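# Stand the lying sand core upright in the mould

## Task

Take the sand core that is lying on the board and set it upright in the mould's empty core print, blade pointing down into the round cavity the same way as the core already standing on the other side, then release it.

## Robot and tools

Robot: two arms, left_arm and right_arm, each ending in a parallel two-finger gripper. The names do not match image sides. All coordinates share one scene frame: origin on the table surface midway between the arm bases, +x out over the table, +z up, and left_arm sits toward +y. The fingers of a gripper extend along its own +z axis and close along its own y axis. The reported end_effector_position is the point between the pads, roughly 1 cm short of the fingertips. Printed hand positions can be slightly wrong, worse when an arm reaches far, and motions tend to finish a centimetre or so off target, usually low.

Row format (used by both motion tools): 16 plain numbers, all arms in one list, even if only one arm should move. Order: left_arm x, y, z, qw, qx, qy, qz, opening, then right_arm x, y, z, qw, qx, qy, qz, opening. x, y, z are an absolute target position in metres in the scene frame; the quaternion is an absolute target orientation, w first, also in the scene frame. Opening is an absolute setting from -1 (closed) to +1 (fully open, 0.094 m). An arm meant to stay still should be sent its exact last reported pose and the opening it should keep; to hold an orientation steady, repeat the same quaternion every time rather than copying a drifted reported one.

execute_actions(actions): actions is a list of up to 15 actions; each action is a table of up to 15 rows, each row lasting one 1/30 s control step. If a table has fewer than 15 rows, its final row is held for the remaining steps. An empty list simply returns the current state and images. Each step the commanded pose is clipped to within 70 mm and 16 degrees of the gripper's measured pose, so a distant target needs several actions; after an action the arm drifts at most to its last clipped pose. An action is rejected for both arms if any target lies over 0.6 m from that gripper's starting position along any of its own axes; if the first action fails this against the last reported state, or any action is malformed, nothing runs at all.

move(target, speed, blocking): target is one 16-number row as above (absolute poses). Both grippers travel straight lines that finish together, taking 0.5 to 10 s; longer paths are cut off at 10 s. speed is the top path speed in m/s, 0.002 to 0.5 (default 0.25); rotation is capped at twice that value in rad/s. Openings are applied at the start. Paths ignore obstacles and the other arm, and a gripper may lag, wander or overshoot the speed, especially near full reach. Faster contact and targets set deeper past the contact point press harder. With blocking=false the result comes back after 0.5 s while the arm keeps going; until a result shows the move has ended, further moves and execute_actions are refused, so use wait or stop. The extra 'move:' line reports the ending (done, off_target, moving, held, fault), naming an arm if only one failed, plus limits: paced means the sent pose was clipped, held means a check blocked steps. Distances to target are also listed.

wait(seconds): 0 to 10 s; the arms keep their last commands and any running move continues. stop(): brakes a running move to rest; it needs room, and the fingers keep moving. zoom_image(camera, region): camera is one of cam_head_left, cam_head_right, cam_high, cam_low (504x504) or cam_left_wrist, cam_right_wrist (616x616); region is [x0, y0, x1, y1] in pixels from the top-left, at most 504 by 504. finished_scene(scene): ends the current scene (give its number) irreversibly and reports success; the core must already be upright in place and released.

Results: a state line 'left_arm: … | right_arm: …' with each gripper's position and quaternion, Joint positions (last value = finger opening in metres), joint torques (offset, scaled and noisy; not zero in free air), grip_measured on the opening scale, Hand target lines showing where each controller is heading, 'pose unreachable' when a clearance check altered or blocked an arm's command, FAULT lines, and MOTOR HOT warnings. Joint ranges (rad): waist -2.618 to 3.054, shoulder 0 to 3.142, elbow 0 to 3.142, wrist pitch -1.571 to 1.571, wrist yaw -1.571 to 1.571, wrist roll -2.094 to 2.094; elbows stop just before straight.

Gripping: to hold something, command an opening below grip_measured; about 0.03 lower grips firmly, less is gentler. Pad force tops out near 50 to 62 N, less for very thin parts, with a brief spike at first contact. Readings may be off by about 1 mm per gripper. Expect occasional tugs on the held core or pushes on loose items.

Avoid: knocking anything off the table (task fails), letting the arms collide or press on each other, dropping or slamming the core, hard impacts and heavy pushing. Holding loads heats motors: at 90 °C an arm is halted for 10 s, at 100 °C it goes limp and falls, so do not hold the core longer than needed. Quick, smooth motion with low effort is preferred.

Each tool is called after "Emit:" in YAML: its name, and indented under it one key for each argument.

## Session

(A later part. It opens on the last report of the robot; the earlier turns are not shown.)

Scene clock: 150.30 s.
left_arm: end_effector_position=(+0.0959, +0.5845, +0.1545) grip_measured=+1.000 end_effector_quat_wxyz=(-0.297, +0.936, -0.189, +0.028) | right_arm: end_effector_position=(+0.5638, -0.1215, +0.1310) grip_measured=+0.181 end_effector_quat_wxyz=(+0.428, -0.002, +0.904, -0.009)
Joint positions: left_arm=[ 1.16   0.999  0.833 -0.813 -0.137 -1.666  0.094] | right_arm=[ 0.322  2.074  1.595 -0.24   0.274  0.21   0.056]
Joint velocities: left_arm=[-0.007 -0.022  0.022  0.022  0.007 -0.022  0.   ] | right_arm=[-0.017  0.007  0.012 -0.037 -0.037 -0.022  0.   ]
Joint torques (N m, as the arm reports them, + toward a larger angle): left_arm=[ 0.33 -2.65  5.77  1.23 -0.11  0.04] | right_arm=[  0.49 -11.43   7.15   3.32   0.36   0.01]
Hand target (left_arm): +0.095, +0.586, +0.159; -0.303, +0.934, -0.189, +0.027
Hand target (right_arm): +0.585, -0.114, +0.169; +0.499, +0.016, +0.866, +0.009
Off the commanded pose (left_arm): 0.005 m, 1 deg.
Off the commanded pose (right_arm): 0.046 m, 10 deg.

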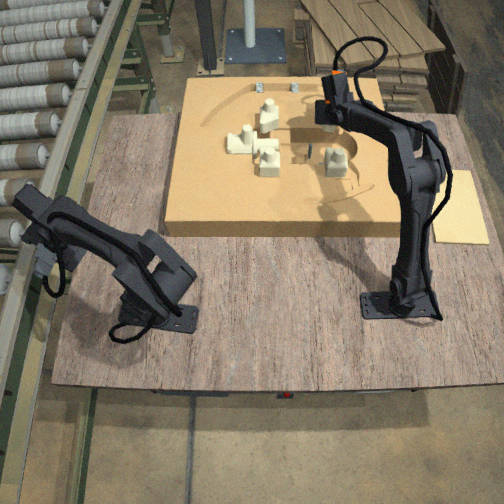

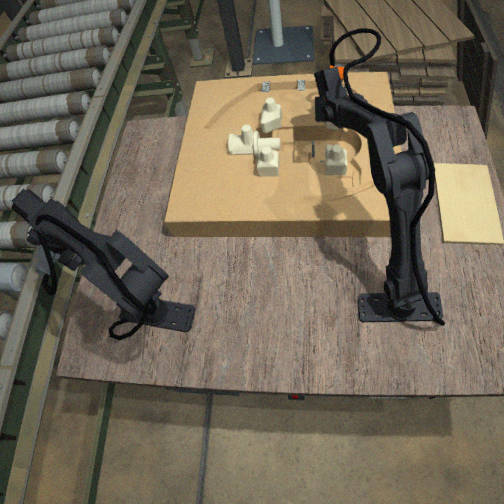

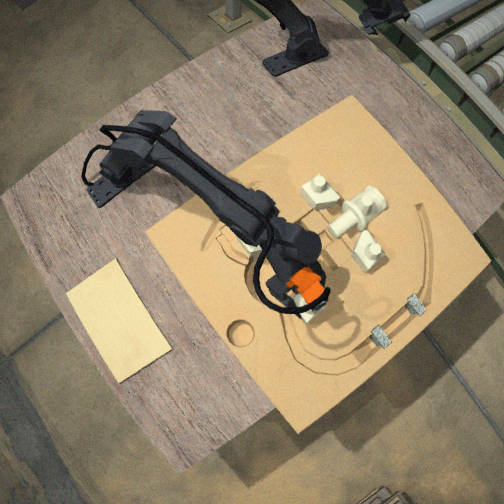

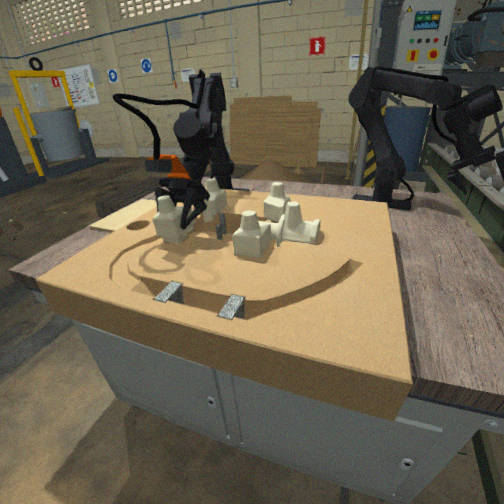

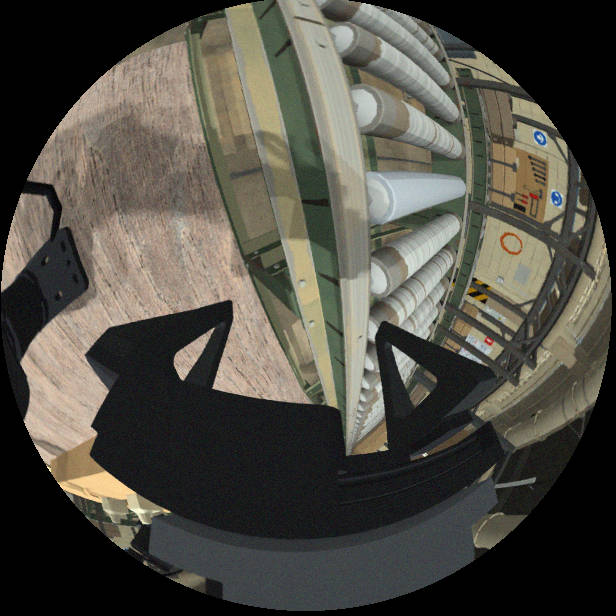

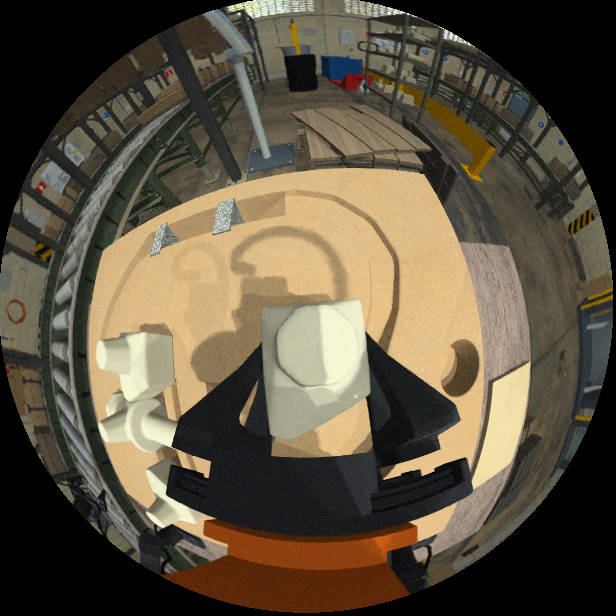

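Emit:
execute_actions:
  actions:
    - [[0.095,0.586,0.159,-0.303,0.934,-0.189,0.027,1, 0.590,-0.112,0.168,0.495,0.015,0.869,0.01,0.14]]
    - [[0.095,0.586,0.159,-0.303,0.934,-0.189,0.027,1, 0.589,-0.112,0.168,0.487,0.015,0.873,0.01,0.14]]
    - [[0.095,0.586,0.159,-0.303,0.934,-0.189,0.027,1, 0.588,-0.112,0.167,0.48,0.015,0.877,0.01,0.14]]

Emit:
zoom_image:
  camera: "cam_low"
  region: [130,170,230,260]

Scene clock: 156.93 s.
left_arm: end_effector_position=(+0.0959, +0.5845, +0.1545) grip_measured=+1.000 end_effector_quat_wxyz=(-0.297, +0.936, -0.189, +0.028) | right_arm: end_effector_position=(+0.5632, -0.1216, +0.1298) grip_measured=+0.181 end_effector_quat_wxyz=(+0.426, -0.001, +0.905, -0.010)
Joint positions: left_arm=[ 1.16   0.999  0.833 -0.813 -0.137 -1.666  0.094] | right_arm=[ 0.323  2.075  1.595 -0.244  0.276  0.213  0.056]
Joint velocities: left_arm=[ 0.012 -0.012 -0.007 -0.007  0.022 -0.022  0.   ] | right_arm=[-0.002 -0.012  0.012 -0.037 -0.051  0.007  0.   ]
Joint torques (N m, as the arm reports them, + toward a larger angle): left_arm=[ 0.23 -2.54  5.83  1.22 -0.11  0.01] | right_arm=[  0.26 -10.88  10.31   2.45   0.19   0.09]
Hand target (left_arm): +0.095, +0.586, +0.159; -0.303, +0.934, -0.189, +0.027
Hand target (right_arm): +0.584, -0.113, +0.168; +0.480, +0.015, +0.877, +0.010
Off the commanded pose (left_arm): 0.005 m, 1 deg.
Off the commanded pose (right_arm): 0.046 m, 8 deg.

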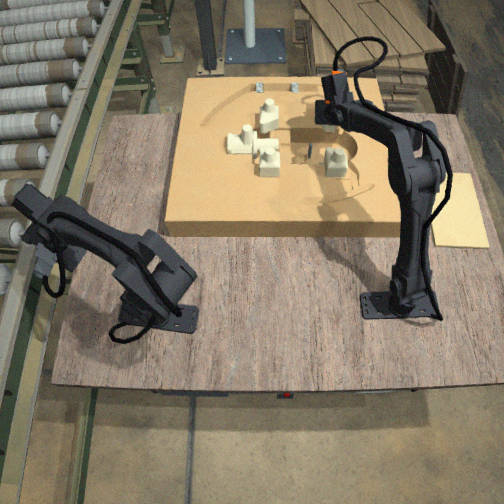

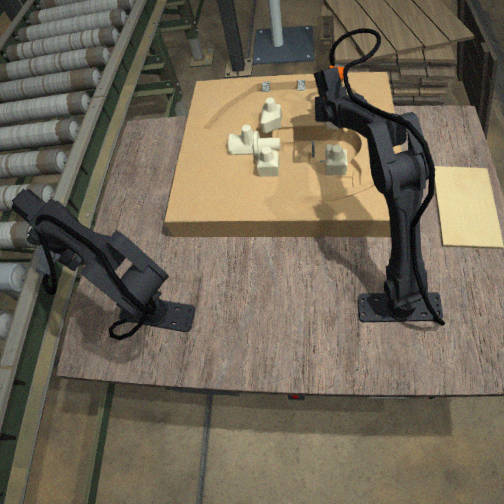

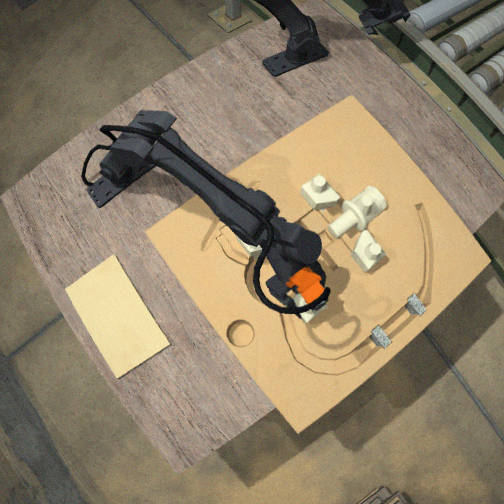

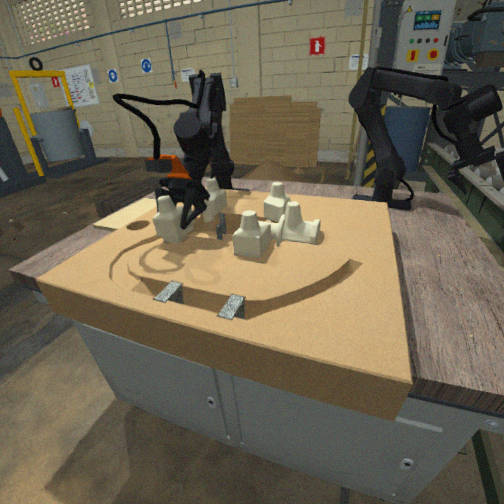

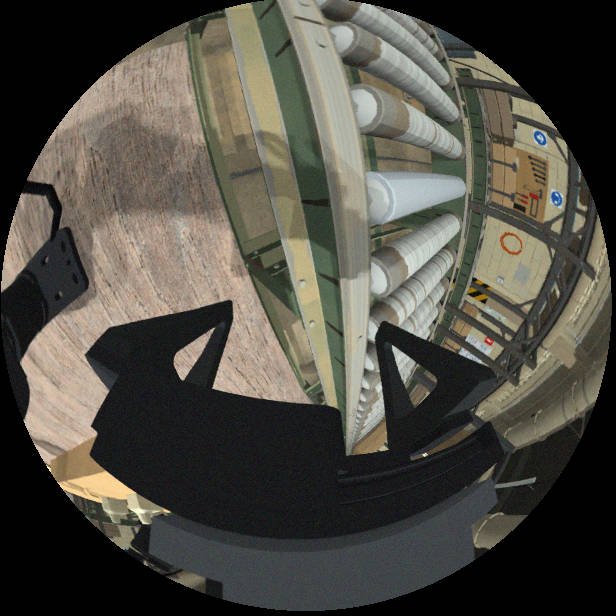

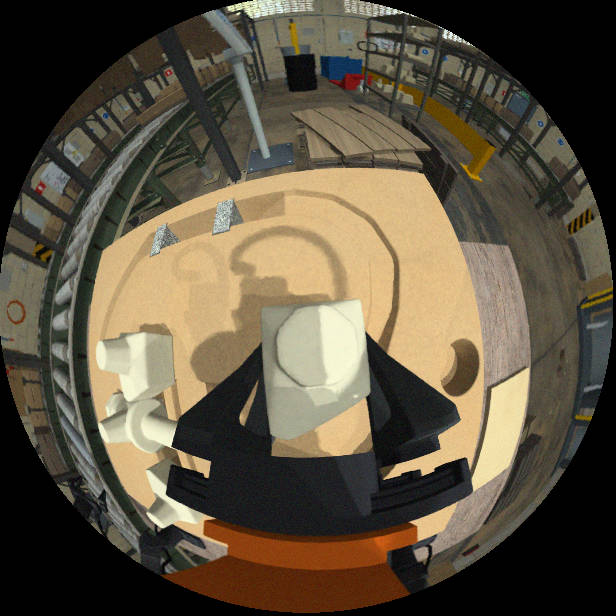

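Region (130, 170, 230, 260) of cam_low's 504x504 image, scaled by 5.040, with more detail than that image has; it fills the top 454 rows of this view, and the rest is white.

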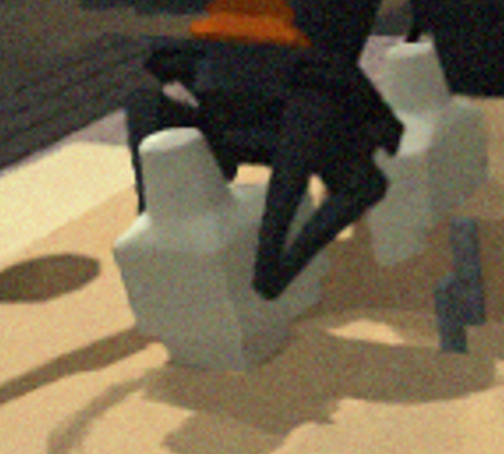

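Emit:
execute_actions:
  actions:
    - [[0.095,0.586,0.159,-0.303,0.934,-0.189,0.027,1, 0.586,-0.113,0.175,0.48,0.015,0.877,0.01,0.14]]
    - [[0.095,0.586,0.159,-0.303,0.934,-0.189,0.027,1, 0.582,-0.114,0.181,0.48,0.015,0.877,0.01,0.14]]
    - [[0.095,0.586,0.159,-0.303,0.934,-0.189,0.027,1, 0.578,-0.115,0.183,0.48,0.015,0.877,0.01,0.14]]
    - [[0.095,0.586,0.159,-0.303,0.934,-0.189,0.027,1, 0.575,-0.116,0.183,0.48,0.015,0.877,0.01,0.14]]

Emit:
zoom_image:
  camera: "cam_low"
  region: [130,170,230,260]

Scene clock: 165.50 s.
left_arm: end_effector_position=(+0.0959, +0.5845, +0.1545) grip_measured=+1.000 end_effector_quat_wxyz=(-0.297, +0.936, -0.189, +0.028) | right_arm: end_effector_position=(+0.5620, -0.1217, +0.1304) grip_measured=+0.181 end_effector_quat_wxyz=(+0.421, -0.001, +0.907, -0.010)
Joint positions: left_arm=[ 1.16   0.999  0.833 -0.813 -0.137 -1.666  0.094] | right_arm=[ 0.323  2.075  1.606 -0.267  0.274  0.216  0.056]
Joint velocities: left_arm=[-0.012 -0.012 -0.022 -0.037  0.022  0.066  0.   ] | right_arm=[-0.002  0.002  0.007 -0.051  0.007 -0.037  0.   ]
Joint torques (N m, as the arm reports them, + toward a larger angle): left_arm=[ 0.35 -2.59  5.74  1.25 -0.11  0.03] | right_arm=[  0.33 -15.39   8.     2.31   0.23   0.07]
Hand target (left_arm): +0.095, +0.586, +0.159; -0.303, +0.934, -0.189, +0.027
Hand target (right_arm): +0.572, -0.117, +0.183; +0.480, +0.015, +0.877, +0.010
Off the commanded pose (left_arm): 0.005 m, 1 deg.
Off the commanded pose (right_arm): 0.054 m, 8 deg.

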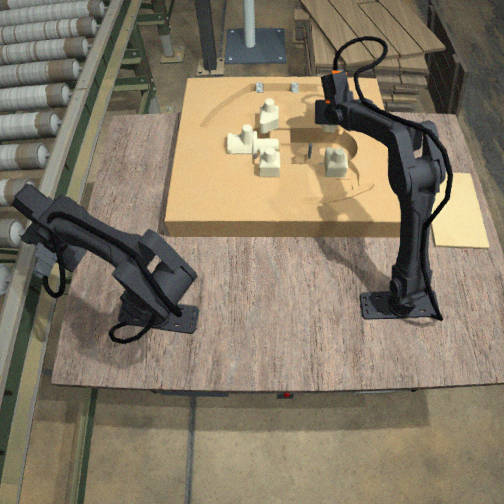

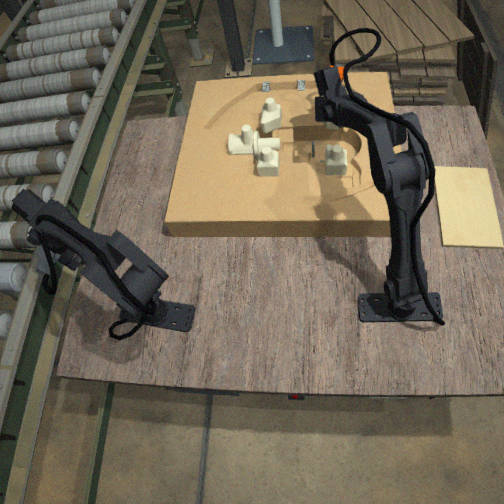

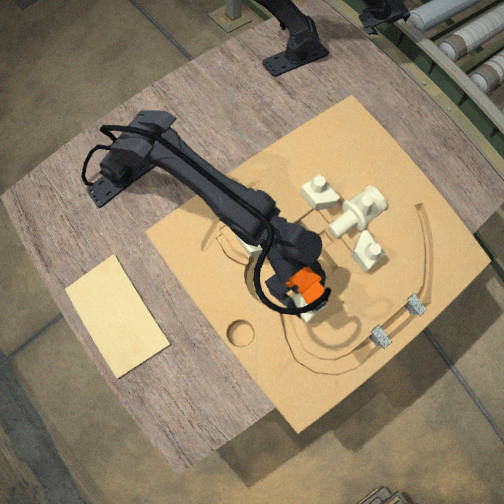

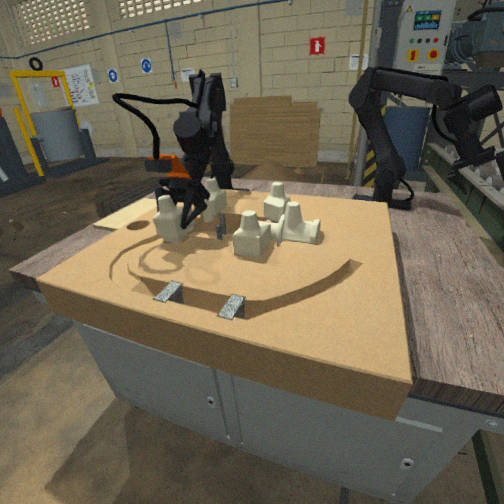

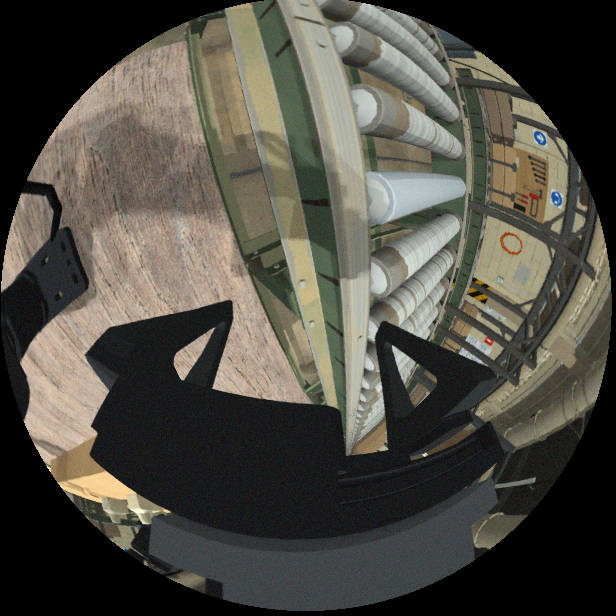

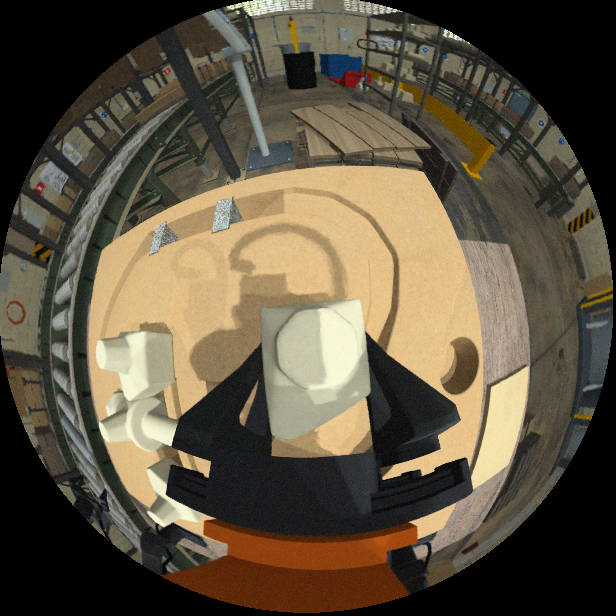

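Region (130, 170, 230, 260) of cam_low's 504x504 image, scaled by 5.040, with more detail than that image has; it fills the top 454 rows of this view, and the rest is white.

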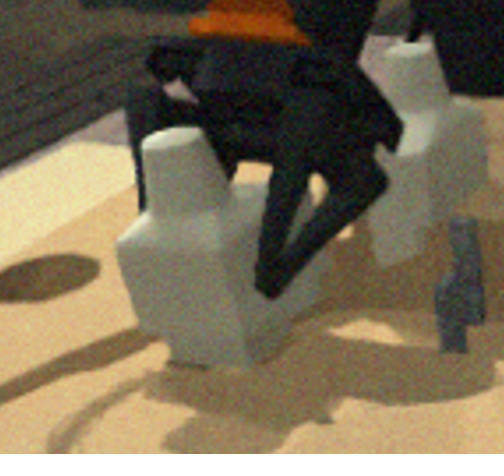

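Emit:
execute_actions:
  actions:
    - [[0.095,0.586,0.159,-0.303,0.934,-0.189,0.027,1, 0.573,-0.1165,0.184,0.484,0.015,0.875,0.01,0.14]]
    - [[0.095,0.586,0.159,-0.303,0.934,-0.189,0.027,1, 0.571,-0.117,0.185,0.487,0.015,0.873,0.01,0.14]]
    - [[0.095,0.586,0.159,-0.303,0.934,-0.189,0.027,1, 0.570,-0.1175,0.185,0.487,0.015,0.873,0.01,0.14]]

Emit:
zoom_image:
  camera: "cam_low"
  region: [145,205,205,255]

Scene clock: 171.97 s.
left_arm: end_effector_position=(+0.0959, +0.5845, +0.1545) grip_measured=+1.000 end_effector_quat_wxyz=(-0.297, +0.936, -0.189, +0.028) | right_arm: end_effector_position=(+0.5598, -0.1225, +0.1333) grip_measured=+0.181 end_effector_quat_wxyz=(+0.425, +0.000, +0.905, -0.008)
Joint positions: left_arm=[ 1.16   0.999  0.833 -0.813 -0.137 -1.666  0.094] | right_arm=[ 0.323  2.058  1.585 -0.251  0.274  0.216  0.056]
Joint velocities: left_arm=[-0.007 -0.002 -0.012  0.051 -0.037  0.007  0.   ] | right_arm=[ 0.012  0.007 -0.012 -0.066 -0.007 -0.037  0.001]
Joint torques (N m, as the arm reports them, + toward a larger angle): left_arm=[ 0.39 -2.5   5.81  1.21 -0.09  0.03] | right_arm=[  0.48 -15.9    6.71   2.48   0.28   0.04]
Hand target (left_arm): +0.095, +0.586, +0.159; -0.303, +0.934, -0.189, +0.027
Hand target (right_arm): +0.568, -0.118, +0.185; +0.486, +0.015, +0.874, +0.009
Off the commanded pose (left_arm): 0.005 m, 1 deg.
Off the commanded pose (right_arm): 0.053 m, 8 deg.

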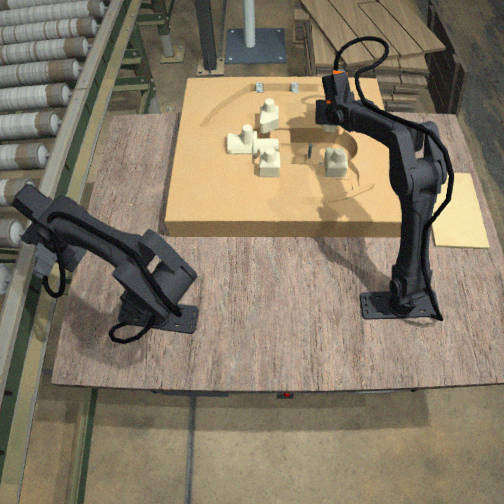

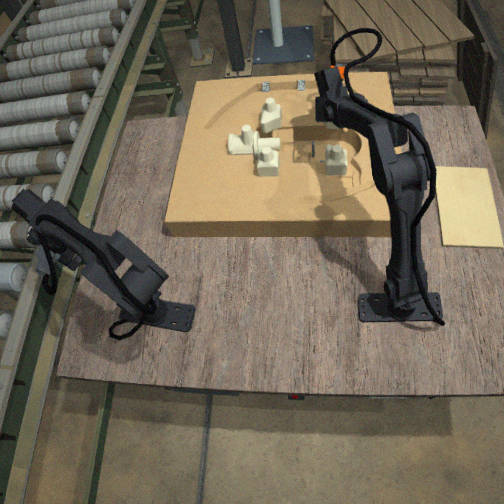

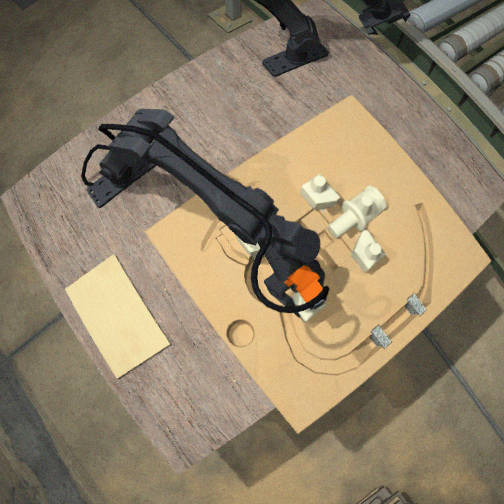

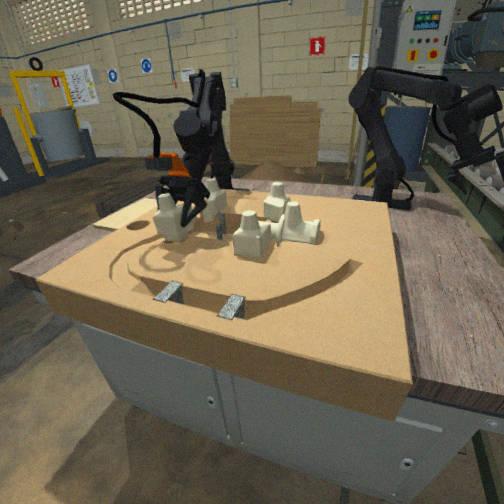

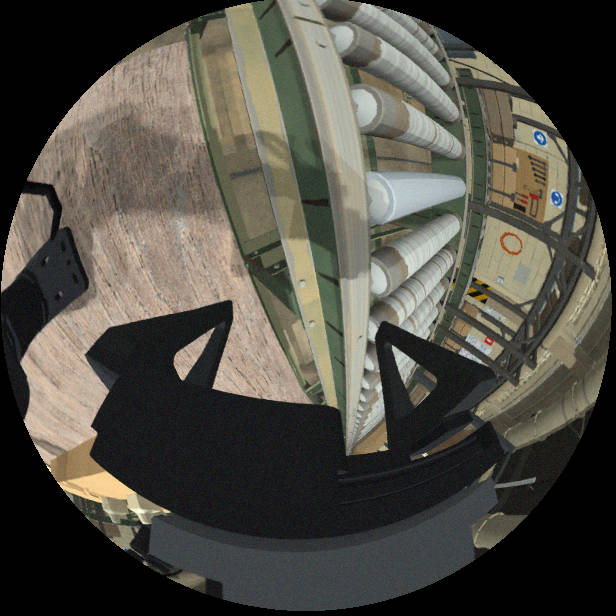

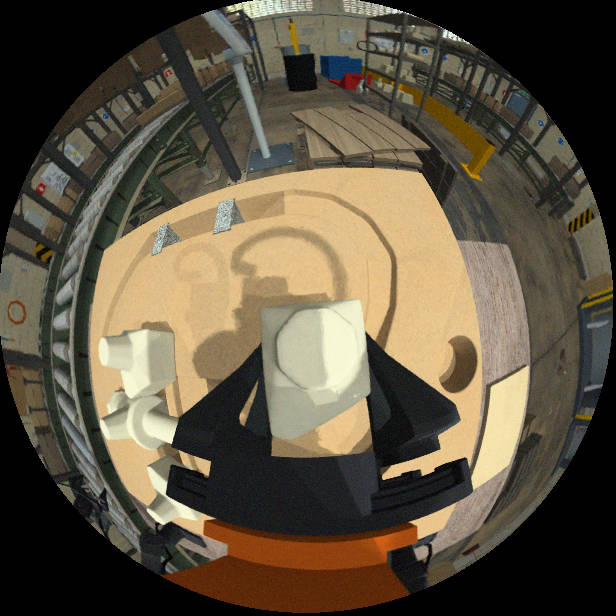

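Region (145, 205, 205, 255) of cam_low's 504x504 image, scaled by 8.400, with more detail than that image has.

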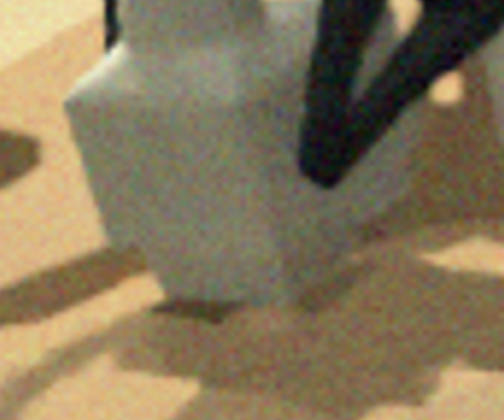

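Emit:
execute_actions:
  actions:
    - [[0.095,0.586,0.159,-0.303,0.934,-0.189,0.027,1, 0.575,-0.1175,0.178,0.487,0.015,0.873,0.01,0.14]]
    - [[0.095,0.586,0.159,-0.303,0.934,-0.189,0.027,1, 0.578,-0.1175,0.170,0.487,0.015,0.873,0.01,0.14]]
    - [[0.095,0.586,0.159,-0.303,0.934,-0.189,0.027,1, 0.580,-0.1175,0.164,0.487,0.015,0.873,0.01,0.14]]
    - [[0.095,0.586,0.159,-0.303,0.934,-0.189,0.027,1, 0.5815,-0.1175,0.160,0.487,0.015,0.873,0.01,0.14]]
    - [[0.095,0.586,0.159,-0.303,0.934,-0.189,0.027,1, 0.583,-0.1175,0.156,0.487,0.015,0.873,0.01,0.14]]

Emit:
zoom_image:
  camera: "cam_low"
  region: [145,205,205,255]

Scene clock: 182.50 s.
left_arm: end_effector_position=(+0.0959, +0.5845, +0.1545) grip_measured=+1.000 end_effector_quat_wxyz=(-0.297, +0.936, -0.189, +0.028) | right_arm: end_effector_position=(+0.5633, -0.1210, +0.1301) grip_measured=+0.181 end_effector_quat_wxyz=(+0.434, +0.002, +0.901, -0.005)
Joint positions: left_arm=[ 1.16   0.999  0.833 -0.813 -0.137 -1.666  0.094] | right_arm=[ 0.323  2.066  1.568 -0.205  0.273  0.216  0.056]
Joint velocities: left_arm=[ 0.007 -0.002 -0.012  0.007 -0.051 -0.022  0.   ] | right_arm=[-0.002 -0.002 -0.022 -0.095  0.007 -0.022 -0.001]
Joint torques (N m, as the arm reports them, + toward a larger angle): left_arm=[ 0.33 -2.66  5.81  1.26 -0.11  0.05] | right_arm=[ -0.21 -11.19   6.92   2.89   0.23  -0.02]
Hand target (left_arm): +0.095, +0.586, +0.159; -0.303, +0.934, -0.189, +0.027
Hand target (right_arm): +0.580, -0.118, +0.157; +0.485, +0.015, +0.874, +0.009
Off the commanded pose (left_arm): 0.005 m, 1 deg.
Off the commanded pose (right_arm): 0.033 m, 7 deg.

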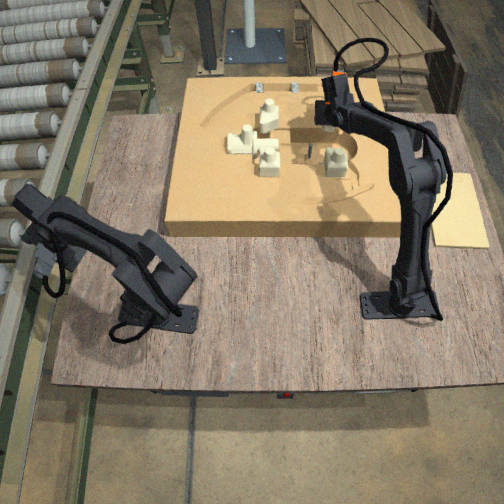

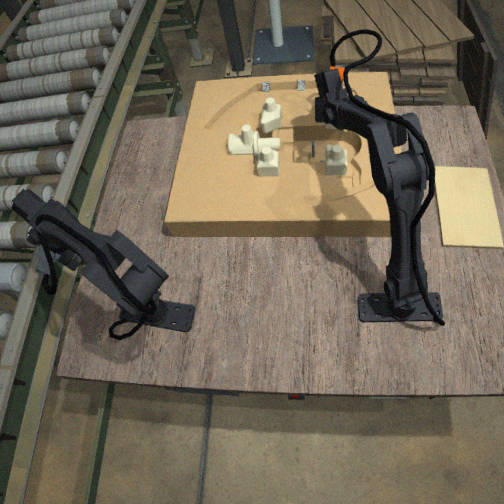

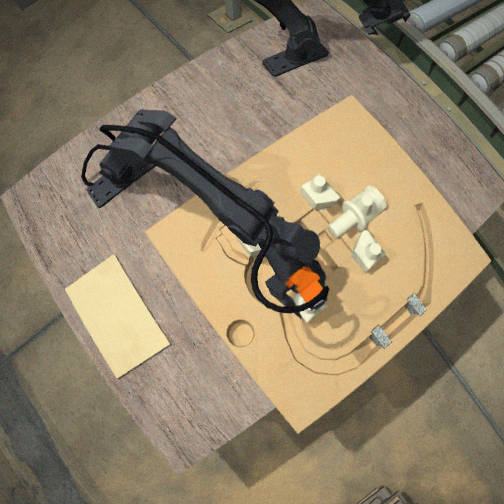

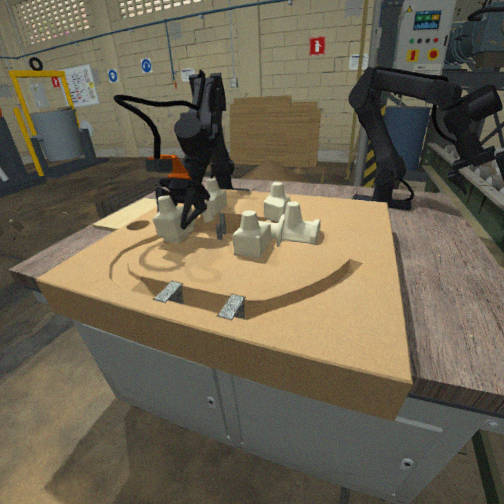

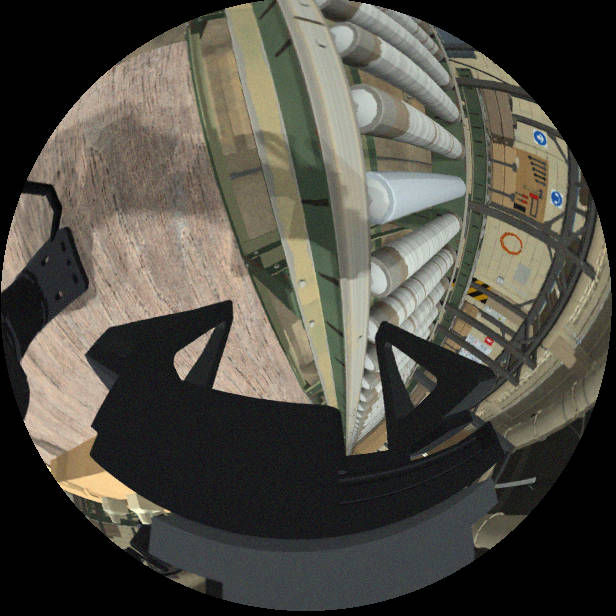

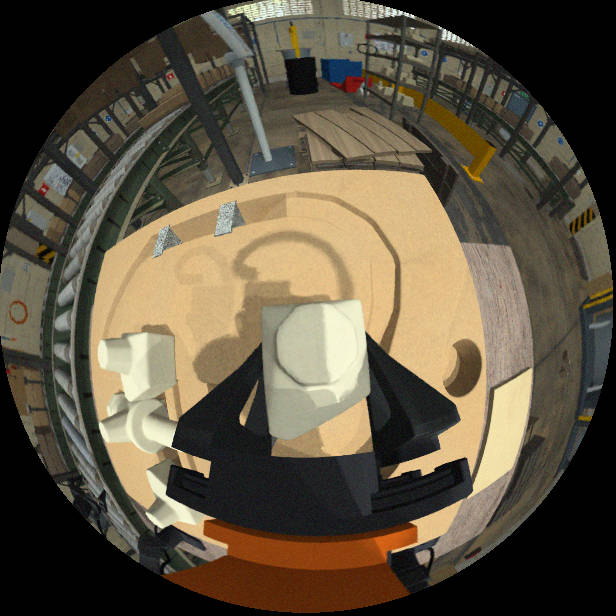

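Region (145, 205, 205, 255) of cam_low's 504x504 image, scaled by 8.400, with more detail than that image has.

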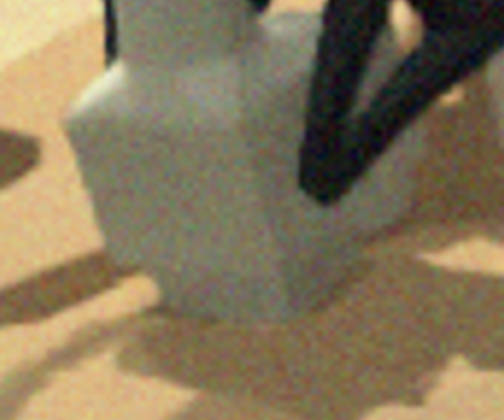

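Emit:
execute_actions:
  actions:
    - [[0.095,0.586,0.159,-0.303,0.934,-0.189,0.027,1, 0.580,-0.1175,0.1535,0.476,0.015,0.879,0.01,0.14]]
    - [[0.095,0.586,0.159,-0.303,0.934,-0.189,0.027,1, 0.577,-0.1175,0.151,0.465,0.015,0.885,0.01,0.14]]
    - [[0.095,0.586,0.159,-0.303,0.934,-0.189,0.027,1, 0.575,-0.1175,0.148,0.460,0.015,0.888,0.01,0.14]]

Emit:
zoom_image:
  camera: "cam_low"
  region: [145,205,205,255]

Scene clock: 188.00 s.
left_arm: end_effector_position=(+0.0959, +0.5845, +0.1545) grip_measured=+1.000 end_effector_quat_wxyz=(-0.297, +0.936, -0.189, +0.028) | right_arm: end_effector_position=(+0.5626, -0.1211, +0.1291) grip_measured=+0.181 end_effector_quat_wxyz=(+0.432, +0.003, +0.902, -0.004)
Joint positions: left_arm=[ 1.16   0.999  0.833 -0.813 -0.137 -1.666  0.094] | right_arm=[ 0.323  2.066  1.568 -0.21   0.272  0.22   0.056]
Joint velocities: left_arm=[-0.002  0.007  0.002 -0.022 -0.051 -0.022  0.   ] | right_arm=[-0.002 -0.012 -0.002  0.022 -0.051 -0.007 -0.   ]
Joint torques (N m, as the arm reports them, + toward a larger angle): left_arm=[ 0.29 -2.54  5.83  1.25 -0.1   0.03] | right_arm=[ -0.21 -10.86   8.26   2.12   0.08   0.1 ]
Hand target (left_arm): +0.095, +0.586, +0.159; -0.303, +0.934, -0.189, +0.027
Hand target (right_arm): +0.574, -0.118, +0.148; +0.460, +0.015, +0.888, +0.010
Off the commanded pose (left_arm): 0.005 m, 1 deg.
Off the commanded pose (right_arm): 0.023 m, 4 deg.

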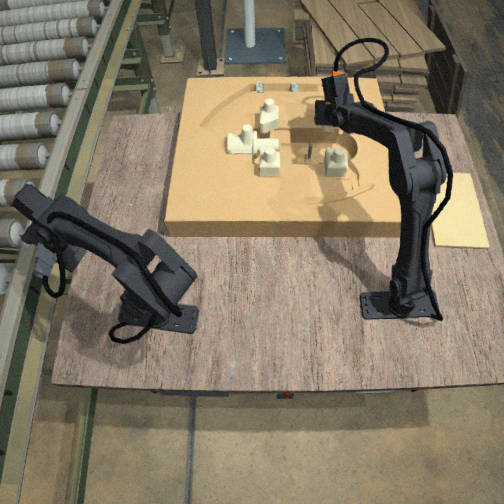

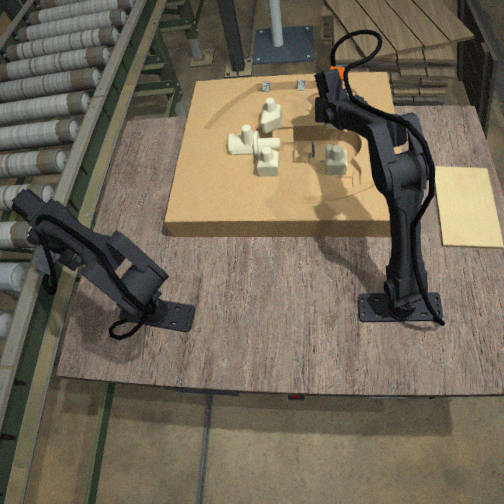

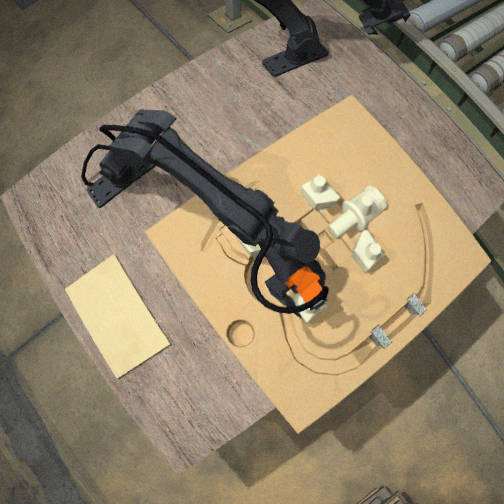

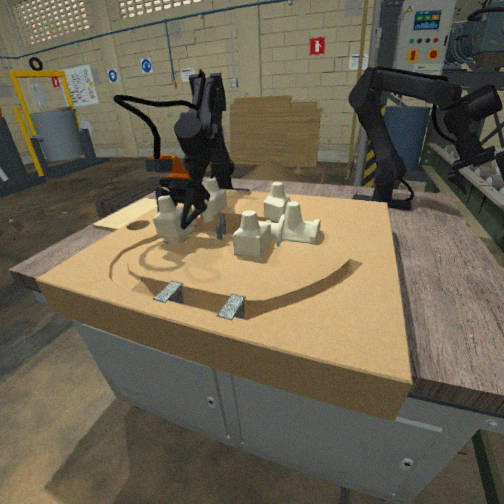

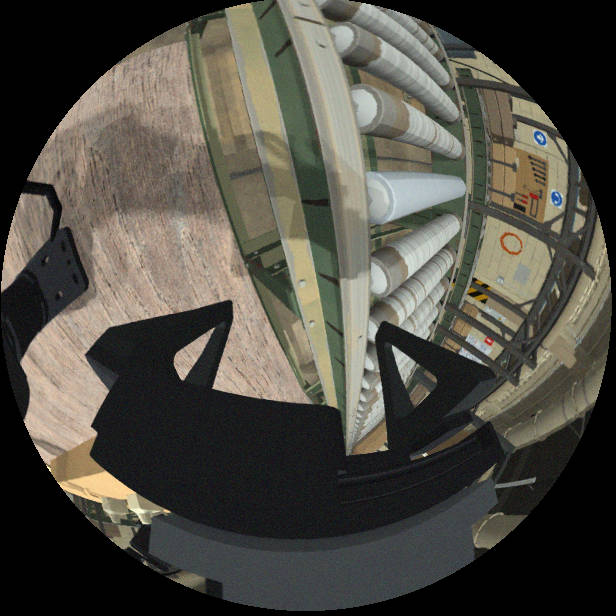

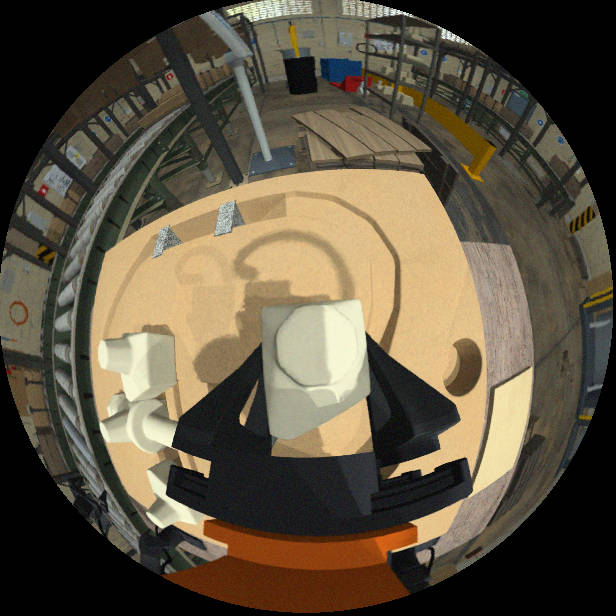

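Region (145, 205, 205, 255) of cam_low's 504x504 image, scaled by 8.400, with more detail than that image has.

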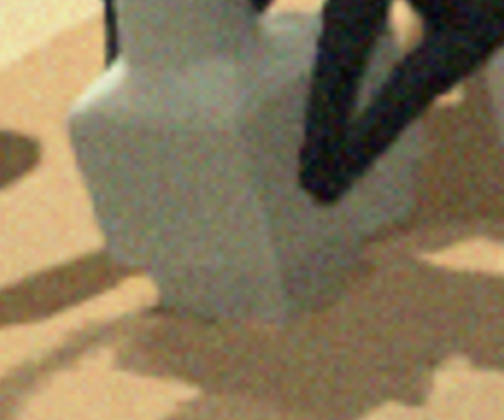

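Emit:
execute_actions:
  actions:
    - [[0.095,0.586,0.159,-0.303,0.934,-0.189,0.027,1, 0.572,-0.1185,0.150,0.460,0.015,0.888,0.01,0.14]]
    - [[0.095,0.586,0.159,-0.303,0.934,-0.189,0.027,1, 0.569,-0.1195,0.151,0.460,0.015,0.888,0.01,0.14]]
    - [[0.095,0.586,0.159,-0.303,0.934,-0.189,0.027,1, 0.566,-0.1205,0.151,0.460,0.015,0.888,0.01,0.14]]

Emit:
zoom_image:
  camera: "cam_low"
  region: [145,205,205,255]

Emit:
zoom_image:
  camera: "cam_head_left"
  region: [300,100,370,160]

Scene clock: 195.80 s.
left_arm: end_effector_position=(+0.0959, +0.5845, +0.1545) grip_measured=+1.000 end_effector_quat_wxyz=(-0.297, +0.936, -0.189, +0.028) | right_arm: end_effector_position=(+0.5625, -0.1211, +0.1290) grip_measured=+0.181 end_effector_quat_wxyz=(+0.432, +0.003, +0.902, -0.004)
Joint positions: left_arm=[ 1.16   0.999  0.833 -0.813 -0.137 -1.666  0.094] | right_arm=[ 0.323  2.066  1.568 -0.21   0.272  0.221  0.056]
Joint velocities: left_arm=[-0.007 -0.007 -0.012  0.007  0.022  0.022  0.   ] | right_arm=[-0.002  0.012 -0.017  0.022 -0.051 -0.007  0.   ]
Joint torques (N m, as the arm reports them, + toward a larger angle): left_arm=[ 0.33 -2.56  5.73  1.25 -0.11  0.06] | right_arm=[ -0.19 -13.63   5.56   2.17   0.08   0.1 ]
Hand target (left_arm): +0.095, +0.586, +0.159; -0.303, +0.934, -0.189, +0.027
Hand target (right_arm): +0.566, -0.121, +0.151; +0.459, +0.015, +0.888, +0.009
Off the commanded pose (left_arm): 0.005 m, 1 deg.
Off the commanded pose (right_arm): 0.022 m, 4 deg.

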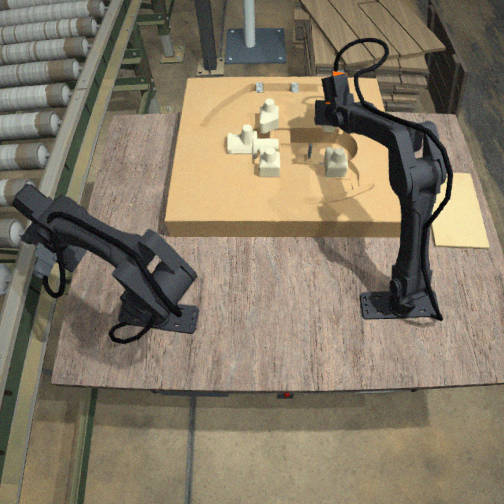

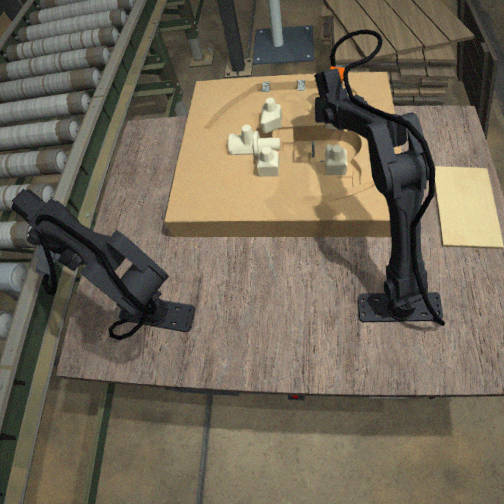

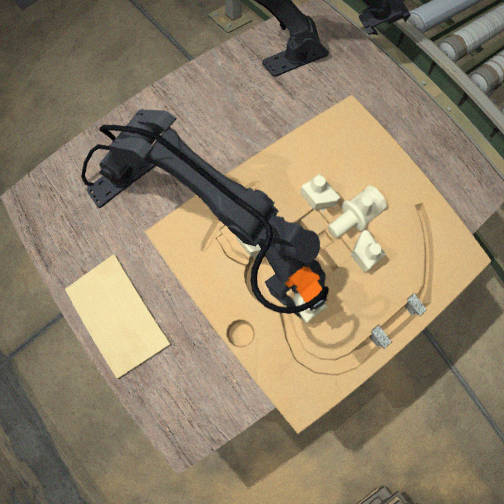

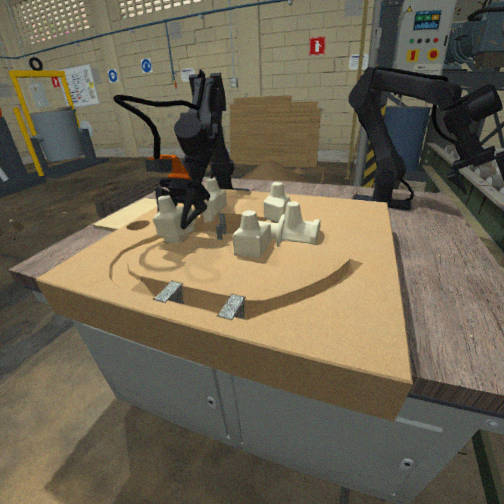

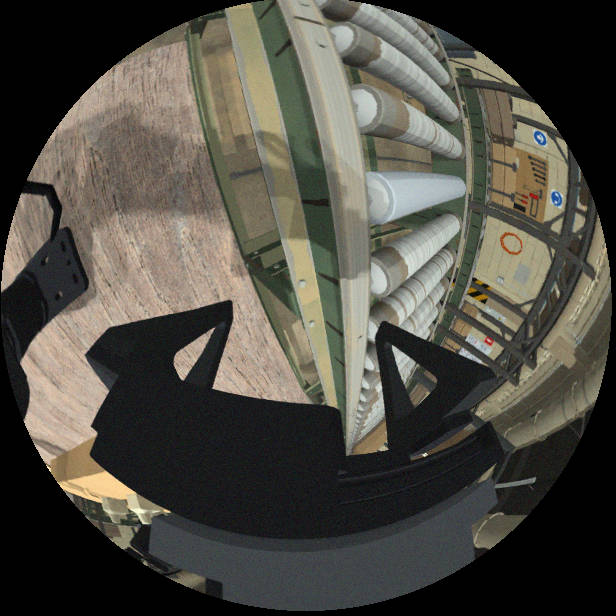

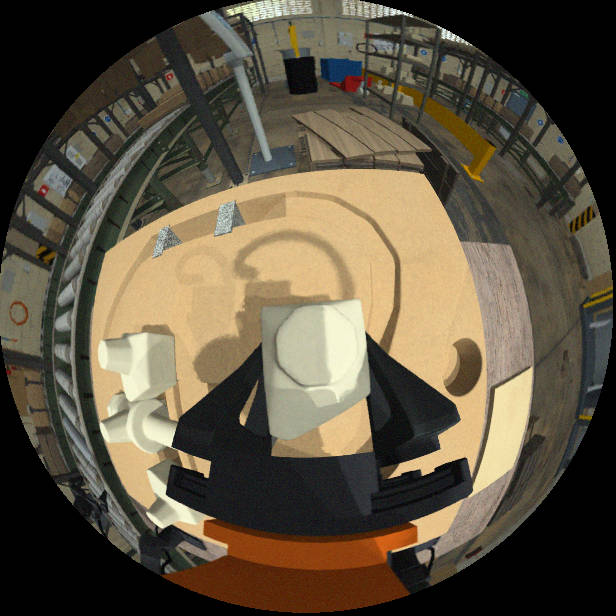

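Region (145, 205, 205, 255) of cam_low's 504x504 image, scaled by 8.400, with more detail than that image has.

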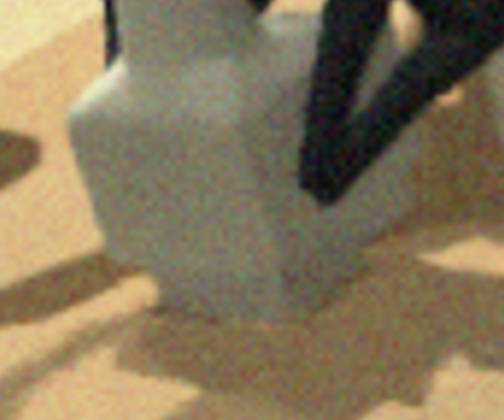

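Region (300, 100, 370, 160) of cam_head_left's 504x504 image, scaled by 7.200, with more detail than that image has; it fills the top 432 rows of this view, and the rest is white.

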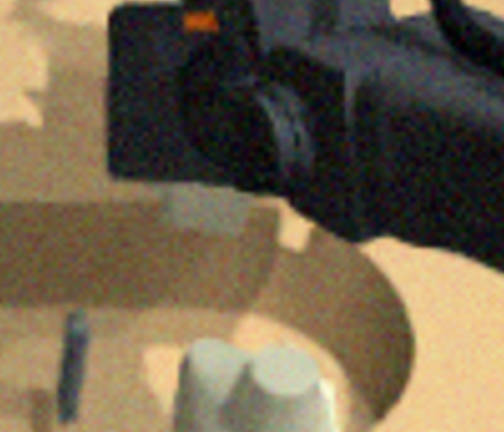

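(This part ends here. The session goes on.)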